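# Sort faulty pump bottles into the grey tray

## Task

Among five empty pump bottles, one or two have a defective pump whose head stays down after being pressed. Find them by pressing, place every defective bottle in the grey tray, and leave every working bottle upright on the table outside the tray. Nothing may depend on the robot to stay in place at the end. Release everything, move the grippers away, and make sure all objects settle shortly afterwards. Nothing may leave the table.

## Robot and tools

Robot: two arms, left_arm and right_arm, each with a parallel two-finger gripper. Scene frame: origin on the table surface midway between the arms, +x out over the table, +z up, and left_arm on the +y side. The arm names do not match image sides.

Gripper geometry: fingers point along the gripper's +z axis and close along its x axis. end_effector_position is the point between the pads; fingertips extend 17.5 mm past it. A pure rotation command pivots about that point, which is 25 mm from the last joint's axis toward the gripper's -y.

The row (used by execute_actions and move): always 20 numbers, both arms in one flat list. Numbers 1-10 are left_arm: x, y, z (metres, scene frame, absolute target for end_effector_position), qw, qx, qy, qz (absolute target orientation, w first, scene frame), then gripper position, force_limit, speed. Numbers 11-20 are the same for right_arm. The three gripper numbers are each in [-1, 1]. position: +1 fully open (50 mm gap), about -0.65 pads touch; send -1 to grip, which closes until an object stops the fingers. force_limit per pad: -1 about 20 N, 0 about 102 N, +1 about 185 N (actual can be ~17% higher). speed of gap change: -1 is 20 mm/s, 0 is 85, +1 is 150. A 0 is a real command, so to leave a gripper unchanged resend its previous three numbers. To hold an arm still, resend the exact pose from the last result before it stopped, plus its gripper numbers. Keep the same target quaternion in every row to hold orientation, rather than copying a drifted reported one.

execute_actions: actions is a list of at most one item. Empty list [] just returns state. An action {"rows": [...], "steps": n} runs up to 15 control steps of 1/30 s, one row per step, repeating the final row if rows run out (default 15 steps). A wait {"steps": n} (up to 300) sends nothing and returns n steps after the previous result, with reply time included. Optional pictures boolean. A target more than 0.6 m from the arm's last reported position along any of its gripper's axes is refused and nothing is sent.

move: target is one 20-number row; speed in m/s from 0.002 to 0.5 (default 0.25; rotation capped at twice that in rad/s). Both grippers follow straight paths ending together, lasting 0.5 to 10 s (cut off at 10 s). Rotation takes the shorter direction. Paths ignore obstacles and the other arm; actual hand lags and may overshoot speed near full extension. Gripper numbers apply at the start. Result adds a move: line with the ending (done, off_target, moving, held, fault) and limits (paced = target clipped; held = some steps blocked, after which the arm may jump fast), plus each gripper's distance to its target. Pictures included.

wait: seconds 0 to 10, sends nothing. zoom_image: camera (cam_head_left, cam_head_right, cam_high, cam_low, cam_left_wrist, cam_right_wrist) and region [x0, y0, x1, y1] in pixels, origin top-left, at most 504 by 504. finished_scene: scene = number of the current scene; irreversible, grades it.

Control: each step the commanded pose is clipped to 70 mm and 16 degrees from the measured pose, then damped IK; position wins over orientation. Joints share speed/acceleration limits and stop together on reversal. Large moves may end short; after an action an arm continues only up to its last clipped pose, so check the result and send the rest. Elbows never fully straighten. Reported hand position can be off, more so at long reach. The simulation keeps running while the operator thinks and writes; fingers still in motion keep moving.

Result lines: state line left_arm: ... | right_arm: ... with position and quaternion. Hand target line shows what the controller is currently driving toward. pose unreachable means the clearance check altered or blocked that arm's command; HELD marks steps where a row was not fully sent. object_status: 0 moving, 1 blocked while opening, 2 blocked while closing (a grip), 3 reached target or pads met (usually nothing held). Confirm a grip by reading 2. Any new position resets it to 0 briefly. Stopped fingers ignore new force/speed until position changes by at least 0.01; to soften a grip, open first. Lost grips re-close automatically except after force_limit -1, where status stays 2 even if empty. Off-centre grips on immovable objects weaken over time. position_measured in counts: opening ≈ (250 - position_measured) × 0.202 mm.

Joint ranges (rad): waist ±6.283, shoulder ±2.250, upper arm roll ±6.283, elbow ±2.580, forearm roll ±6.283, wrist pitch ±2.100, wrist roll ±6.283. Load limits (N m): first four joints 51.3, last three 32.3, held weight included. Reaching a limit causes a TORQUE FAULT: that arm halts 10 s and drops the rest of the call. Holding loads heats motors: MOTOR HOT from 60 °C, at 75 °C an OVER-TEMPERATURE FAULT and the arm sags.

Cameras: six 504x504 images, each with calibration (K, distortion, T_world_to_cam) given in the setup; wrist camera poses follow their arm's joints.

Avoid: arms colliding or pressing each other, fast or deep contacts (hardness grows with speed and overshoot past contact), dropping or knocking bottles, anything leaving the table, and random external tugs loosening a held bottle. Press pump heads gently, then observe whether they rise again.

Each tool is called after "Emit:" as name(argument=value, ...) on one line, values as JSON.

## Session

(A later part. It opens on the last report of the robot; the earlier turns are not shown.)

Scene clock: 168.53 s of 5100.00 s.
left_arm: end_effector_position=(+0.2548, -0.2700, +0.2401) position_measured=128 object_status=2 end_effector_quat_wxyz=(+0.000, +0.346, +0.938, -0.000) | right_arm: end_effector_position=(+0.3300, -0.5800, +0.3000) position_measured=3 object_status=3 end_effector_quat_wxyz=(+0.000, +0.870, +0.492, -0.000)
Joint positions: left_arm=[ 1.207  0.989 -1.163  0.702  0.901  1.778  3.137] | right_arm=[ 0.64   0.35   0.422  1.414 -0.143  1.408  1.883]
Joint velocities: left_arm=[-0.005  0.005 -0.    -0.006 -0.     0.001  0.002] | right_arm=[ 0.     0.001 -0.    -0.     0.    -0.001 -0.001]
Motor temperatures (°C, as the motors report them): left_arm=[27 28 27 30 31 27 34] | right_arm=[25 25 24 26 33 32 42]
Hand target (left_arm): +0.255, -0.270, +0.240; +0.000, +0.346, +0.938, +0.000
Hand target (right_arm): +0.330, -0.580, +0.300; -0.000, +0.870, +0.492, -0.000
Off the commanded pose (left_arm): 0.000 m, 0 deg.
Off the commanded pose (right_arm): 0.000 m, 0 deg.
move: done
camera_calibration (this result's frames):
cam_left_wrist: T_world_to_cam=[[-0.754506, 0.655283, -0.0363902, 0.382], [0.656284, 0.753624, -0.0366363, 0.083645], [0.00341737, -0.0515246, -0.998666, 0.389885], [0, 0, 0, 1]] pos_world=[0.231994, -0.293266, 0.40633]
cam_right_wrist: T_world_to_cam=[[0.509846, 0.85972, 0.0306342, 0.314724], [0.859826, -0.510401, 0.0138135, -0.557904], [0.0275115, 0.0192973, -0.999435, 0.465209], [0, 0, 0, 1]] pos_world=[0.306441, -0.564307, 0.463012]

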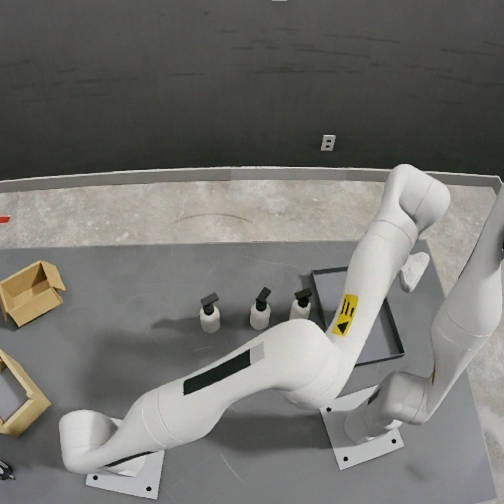

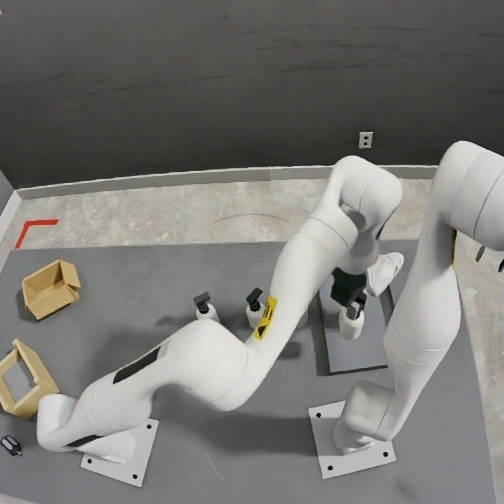

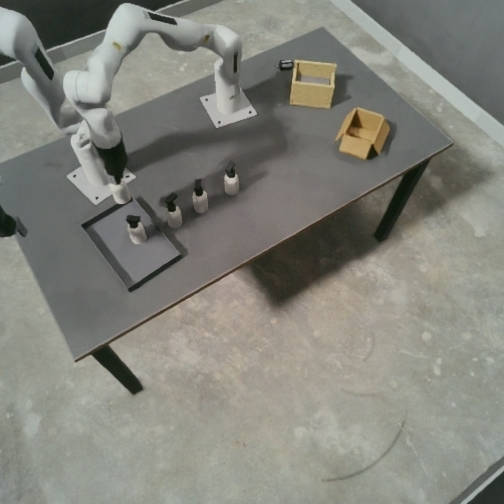

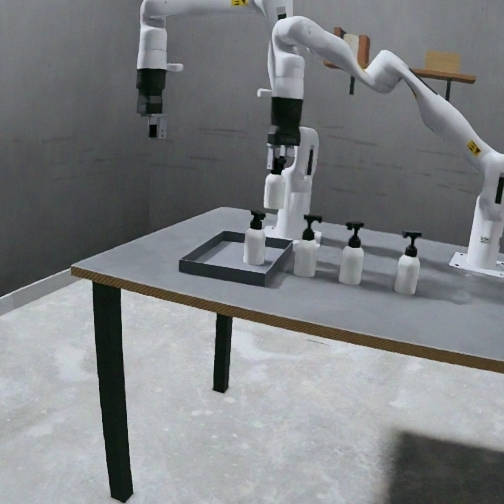

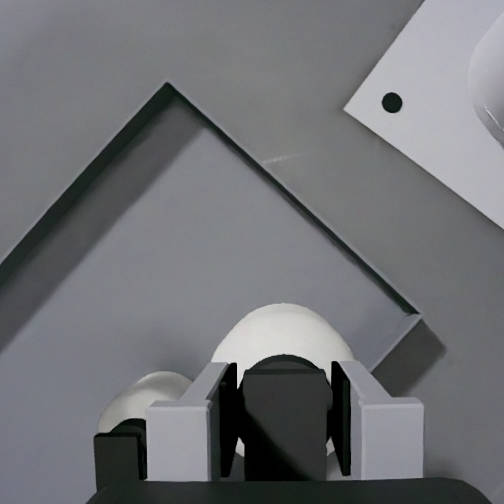

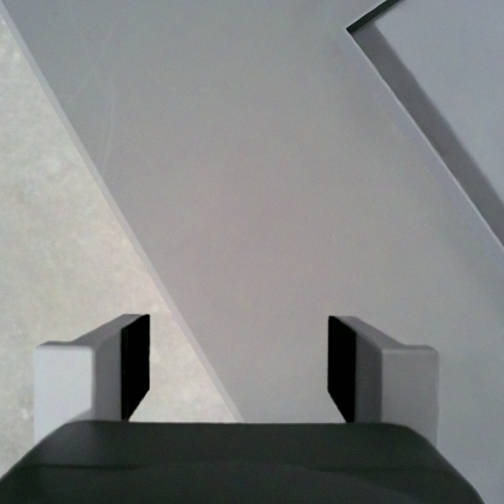

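Emit:
move(target=[0.25,-0.275,0.118,0,0.346,0.938,0,-1,-0.3,1,0.33,-0.58,0.30,0,0.87,0.492,0,1,-0.3,1], speed=0.1)

Emit:
move(target=[0.25,-0.275,0.118,0,0.346,0.938,0,1,-0.3,1,0.33,-0.58,0.30,0,0.87,0.492,0,1,-0.3,1])

Emit:
move(target=[0.25,-0.27,0.25,0,0.346,0.938,0,1,-0.3,1,0.33,-0.58,0.30,0,0.87,0.492,0,1,-0.3,1], speed=0.15)

Emit:
move(target=[0.22,0.05,0.30,0,0.346,0.938,0,1,-0.3,1,0.33,-0.58,0.30,0,0.87,0.492,0,1,-0.3,1])

Scene clock: 184.17 s of 5100.00 s.
left_arm: end_effector_position=(+0.2501, -0.2745, +0.1182) position_measured=128 object_status=2 end_effector_quat_wxyz=(+0.000, +0.346, +0.938, +0.000) | right_arm: end_effector_position=(+0.3300, -0.5800, +0.3000) position_measured=3 object_status=3 end_effector_quat_wxyz=(+0.000, +0.870, +0.492, -0.000)
Joint positions: left_arm=[ 1.299  1.103 -1.144  0.965  0.95   1.523  3.033] | right_arm=[ 0.64   0.35   0.422  1.414 -0.143  1.408  1.883]
Joint velocities: left_arm=[ 0.002  0.002  0.     0.002  0.002 -0.002 -0.001] | right_arm=[ 0.     0.    -0.    -0.001 -0.001  0.    -0.001]
Motor temperatures (°C, as the motors report them): left_arm=[27 29 27 30 31 27 34] | right_arm=[25 25 24 26 33 32 42]
Hand target (left_arm): +0.250, -0.274, +0.118; +0.000, +0.346, +0.938, +0.000
Hand target (right_arm): +0.330, -0.580, +0.300; -0.000, +0.870, +0.492, -0.000
Off the commanded pose (left_arm): 0.001 m, 0 deg.
Off the commanded pose (right_arm): 0.000 m, 0 deg.
After step 90, 11.07 s passed at rest.
move: done
camera_calibration (this result's frames):
cam_left_wrist: T_world_to_cam=[[-0.754757, 0.654999, -0.0362992, 0.376901], [0.655993, 0.753908, -0.0359938, 0.0857598], [0.00379039, -0.0509786, -0.998693, 0.267975], [0, 0, 0, 1]] pos_world=[0.227195, -0.297864, 0.284392]
cam_right_wrist: T_world_to_cam=[[0.509846, 0.85972, 0.0306341, 0.314724], [0.859826, -0.510401, 0.0138136, -0.557905], [0.0275115, 0.0192971, -0.999435, 0.465209], [0, 0, 0, 1]] pos_world=[0.306441, -0.564307, 0.463012]

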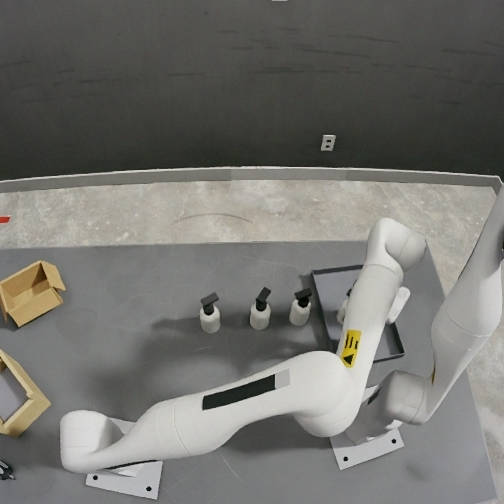

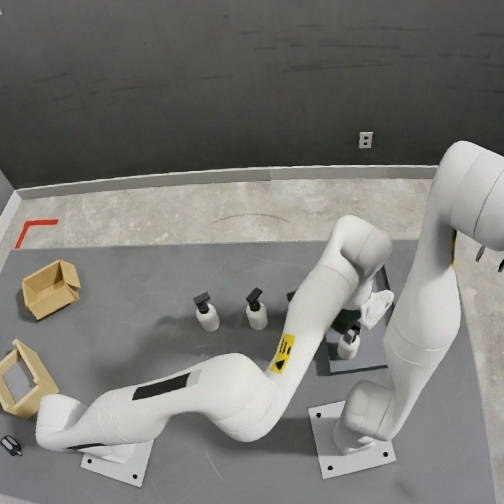

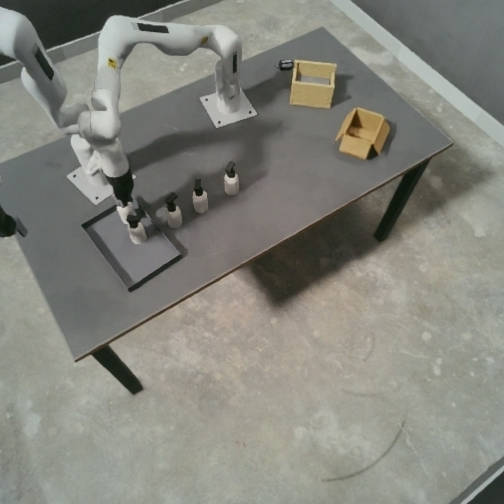

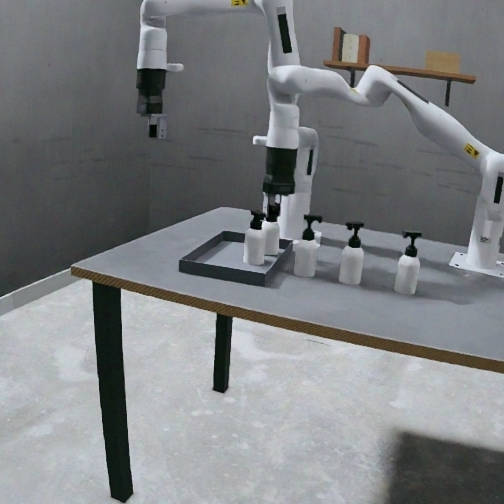

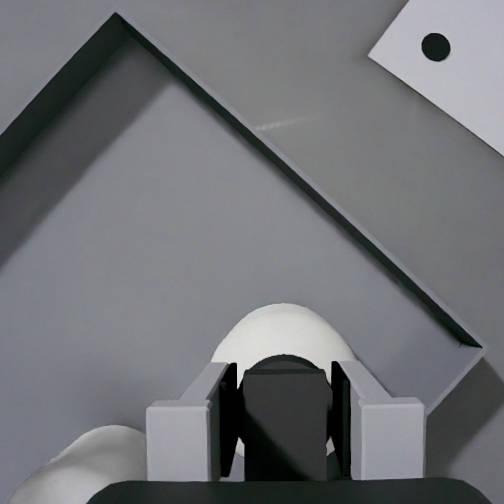

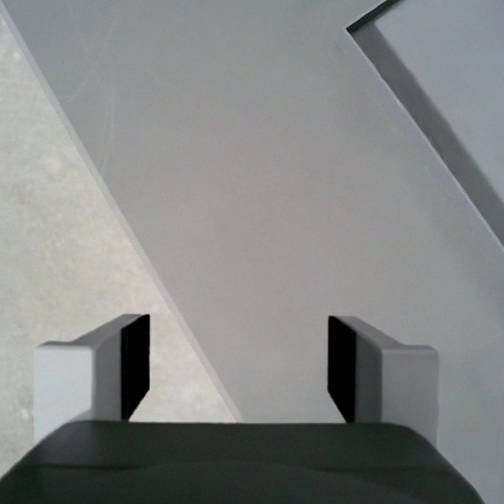

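Scene clock: 184.87 s of 5100.00 s.
left_arm: end_effector_position=(+0.2500, -0.2750, +0.1180) position_measured=3 object_status=3 end_effector_quat_wxyz=(+0.000, +0.346, +0.938, -0.000) | right_arm: end_effector_position=(+0.3300, -0.5800, +0.3000) position_measured=3 object_status=3 end_effector_quat_wxyz=(+0.000, +0.870, +0.492, -0.000)
Joint positions: left_arm=[ 1.298  1.104 -1.143  0.963  0.95   1.524  3.034] | right_arm=[ 0.64   0.35   0.422  1.414 -0.143  1.408  1.883]
Joint velocities: left_arm=[-0.001  0.001  0.    -0.    -0.    -0.     0.001] | right_arm=[-0.    -0.    -0.     0.001 -0.     0.     0.   ]
Motor temperatures (°C, as the motors report them): left_arm=[27 29 27 30 31 27 34] | right_arm=[25 25 24 26 33 32 42]
Hand target (left_arm): +0.250, -0.275, +0.118; +0.000, +0.346, +0.938, -0.000
Hand target (right_arm): +0.330, -0.580, +0.300; -0.000, +0.870, +0.492, -0.000
Off the commanded pose (left_arm): 0.000 m, 0 deg.
Off the commanded pose (right_arm): 0.000 m, 0 deg.
move: done
camera_calibration (this result's frames):
cam_left_wrist: T_world_to_cam=[[-0.754691, 0.655093, -0.0359915, 0.377163], [0.656073, 0.75381, -0.03658, 0.0862383], [0.00316745, -0.0512196, -0.998682, 0.267836], [0, 0, 0, 1]] pos_world=[0.227214, -0.298366, 0.284213]
cam_right_wrist: T_world_to_cam=[[0.509846, 0.85972, 0.0306339, 0.314724], [0.859826, -0.510401, 0.0138136, -0.557905], [0.0275114, 0.019297, -0.999435, 0.465209], [0, 0, 0, 1]] pos_world=[0.306441, -0.564307, 0.463012]

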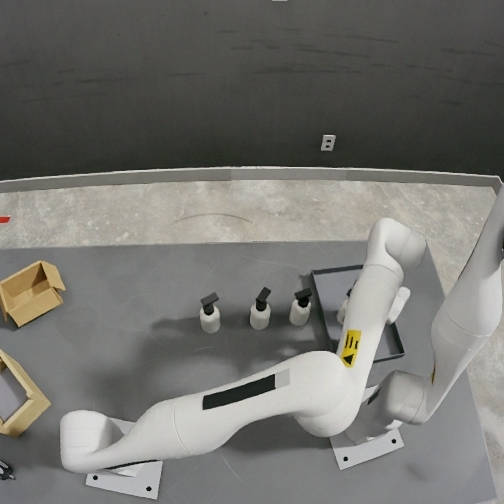

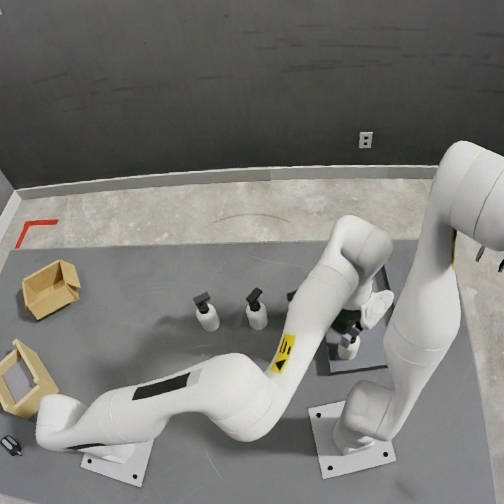

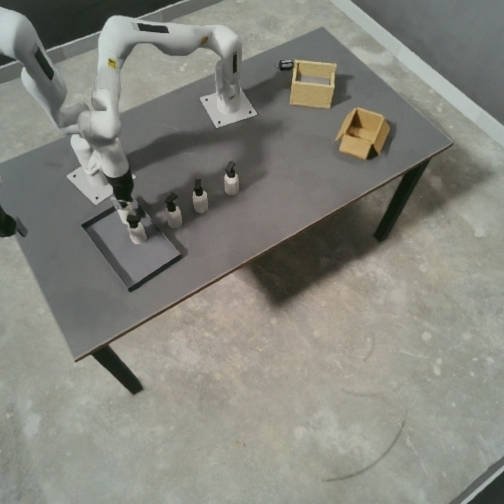

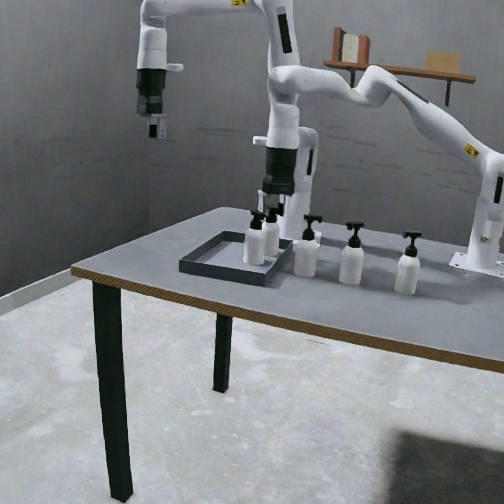

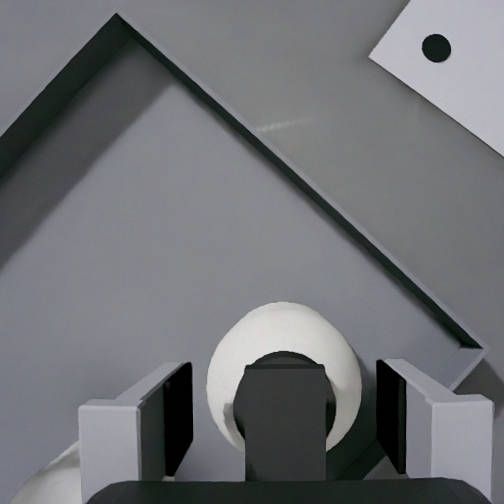

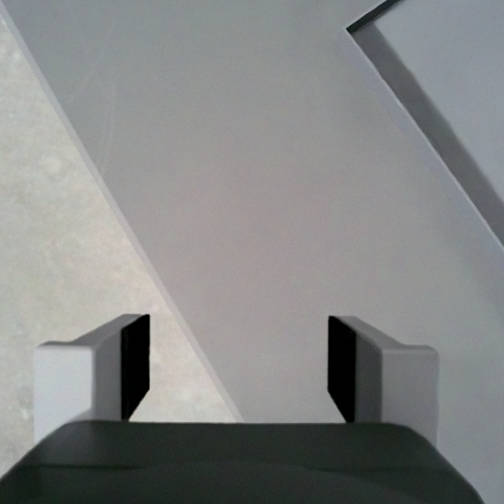

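Scene clock: 186.20 s of 5100.00 s.
left_arm: end_effector_position=(+0.2497, -0.2707, +0.2499) position_measured=3 object_status=3 end_effector_quat_wxyz=(-0.000, +0.346, +0.938, -0.000) | right_arm: end_effector_position=(+0.3300, -0.5800, +0.3000) position_measured=3 object_status=3 end_effector_quat_wxyz=(+0.000, +0.870, +0.492, -0.000)
Joint positions: left_arm=[ 1.208  0.979 -1.163  0.681  0.899  1.799  3.153] | right_arm=[ 0.64   0.35   0.422  1.414 -0.143  1.408  1.883]
Joint velocities: left_arm=[-0.008  0.001 -0.    -0.008  0.001  0.003  0.002] | right_arm=[-0.    -0.001 -0.    -0.     0.     0.001  0.   ]
Motor temperatures (°C, as the motors report them): left_arm=[27 29 27 30 31 27 34] | right_arm=[25 25 24 26 33 32 42]
Hand target (left_arm): +0.250, -0.271, +0.250; -0.000, +0.346, +0.938, -0.000
Hand target (right_arm): +0.330, -0.580, +0.300; -0.000, +0.870, +0.492, -0.000
Off the commanded pose (left_arm): 0.001 m, 0 deg.
Off the commanded pose (right_arm): 0.000 m, 0 deg.
move: done
camera_calibration (this result's frames):
cam_left_wrist: T_world_to_cam=[[-0.75441, 0.655427, -0.0357983, 0.37882], [0.656399, 0.753489, -0.0373535, 0.0880335], [0.00249114, -0.0516779, -0.998661, 0.399851], [0, 0, 0, 1]] pos_world=[0.227004, -0.293957, 0.416165]
cam_right_wrist: T_world_to_cam=[[0.509847, 0.85972, 0.030634, 0.314724], [0.859825, -0.510402, 0.0138135, -0.557905], [0.0275114, 0.0192972, -0.999435, 0.465209], [0, 0, 0, 1]] pos_world=[0.306441, -0.564307, 0.463012]

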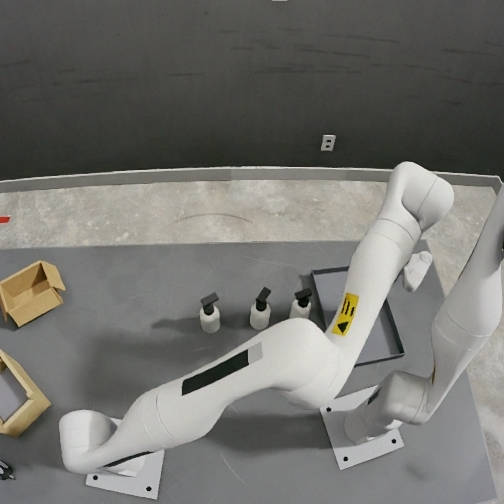

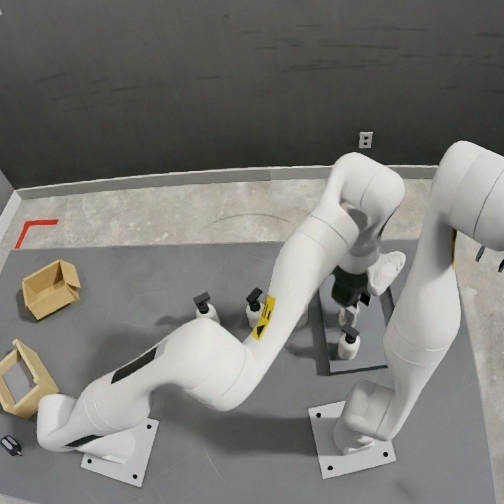

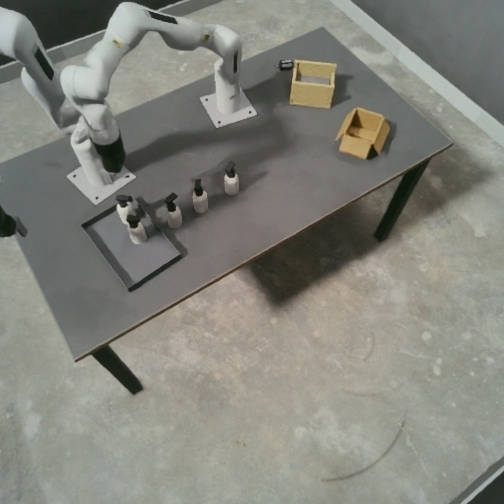

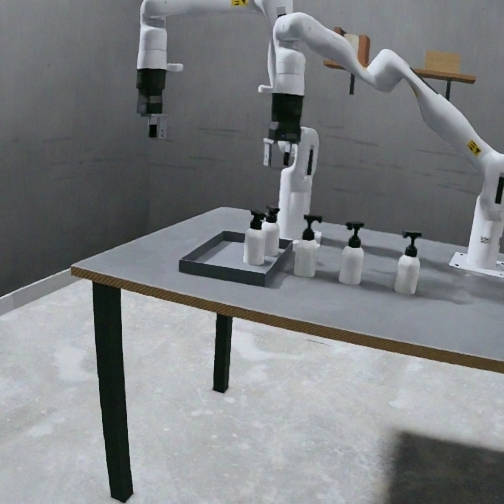

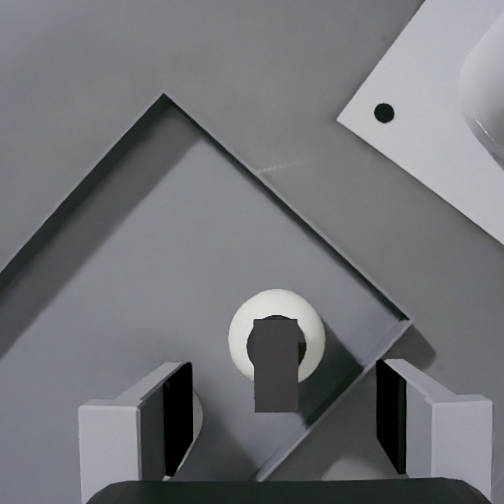

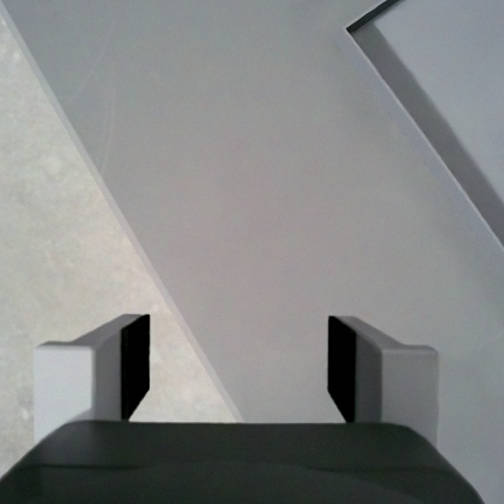

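Scene clock: 188.03 s of 5100.00 s.
left_arm: end_effector_position=(+0.2197, +0.0503, +0.3004) position_measured=3 object_status=3 end_effector_quat_wxyz=(-0.000, +0.346, +0.938, +0.000) | right_arm: end_effector_position=(+0.3300, -0.5800, +0.3000) position_measured=3 object_status=3 end_effector_quat_wxyz=(+0.000, +0.870, +0.492, -0.000)
Joint positions: left_arm=[ 1.624  0.451 -1.588  1.673  0.452  1.486  2.575] | right_arm=[ 0.64   0.35   0.422  1.414 -0.143  1.408  1.883]
Joint velocities: left_arm=[ 0.018 -0.006 -0.005  0.002  0.    -0.001 -0.002] | right_arm=[ 0.     0.    -0.001 -0.    -0.    -0.     0.   ]
Motor temperatures (°C, as the motors report them): left_arm=[27 29 27 30 31 27 34] | right_arm=[25 25 24 26 33 32 42]
Hand target (left_arm): +0.219, +0.050, +0.301; -0.000, +0.346, +0.938, -0.000
Hand target (right_arm): +0.330, -0.580, +0.300; -0.000, +0.870, +0.492, -0.000
Off the commanded pose (left_arm): 0.001 m, 0 deg.
Off the commanded pose (right_arm): 0.000 m, 0 deg.
move: done
camera_calibration (this result's frames):
cam_left_wrist: T_world_to_cam=[[-0.755162, 0.654586, -0.0353171, 0.147697], [0.655531, 0.754298, -0.0362388, -0.132445], [0.00291817, -0.0505177, -0.998719, 0.466824], [0, 0, 0, 1]] pos_world=[0.196995, 0.0268051, 0.466643]
cam_right_wrist: T_world_to_cam=[[0.509847, 0.85972, 0.0306339, 0.314724], [0.859825, -0.510401, 0.0138138, -0.557905], [0.0275116, 0.0192969, -0.999435, 0.465209], [0, 0, 0, 1]] pos_world=[0.306441, -0.564307, 0.463012]

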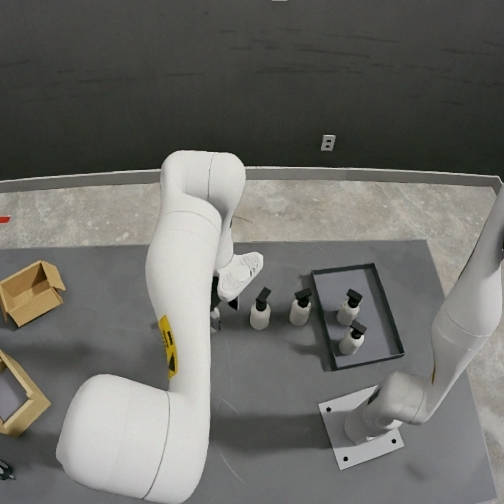

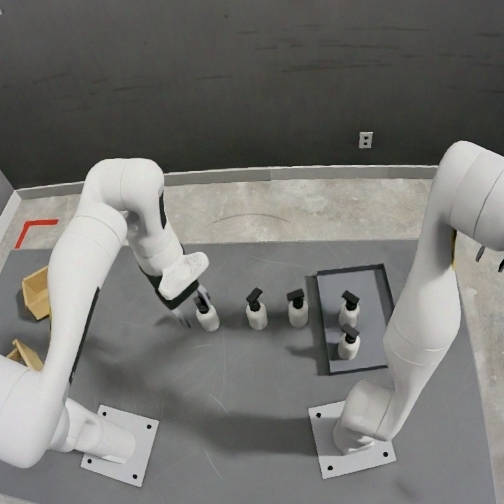

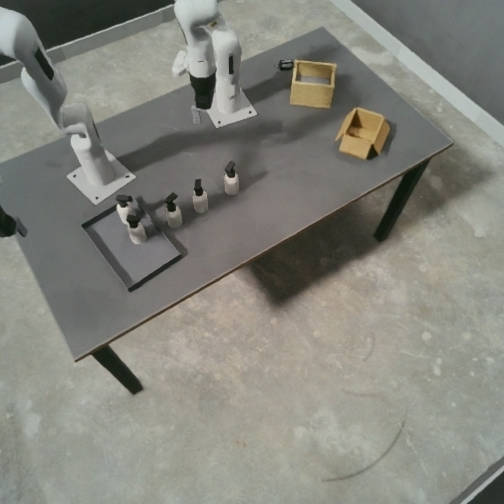

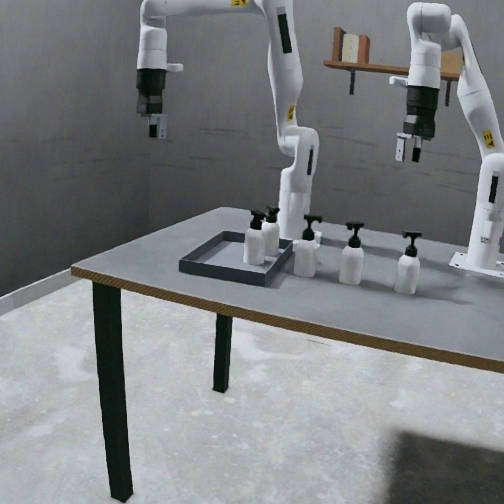

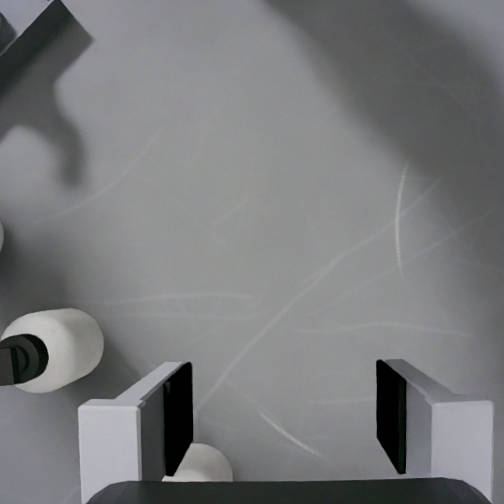

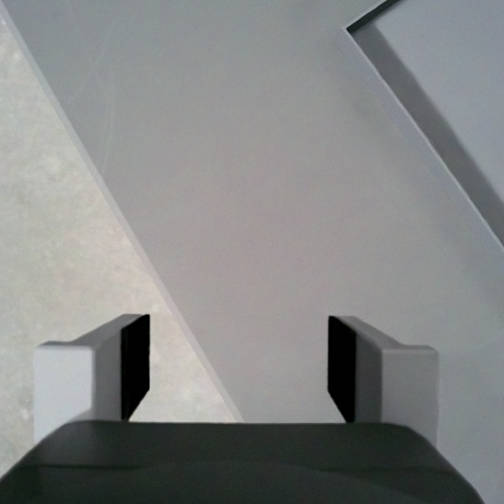

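Emit:
finished_scene(scene=2)

The scene is finished: the task was done.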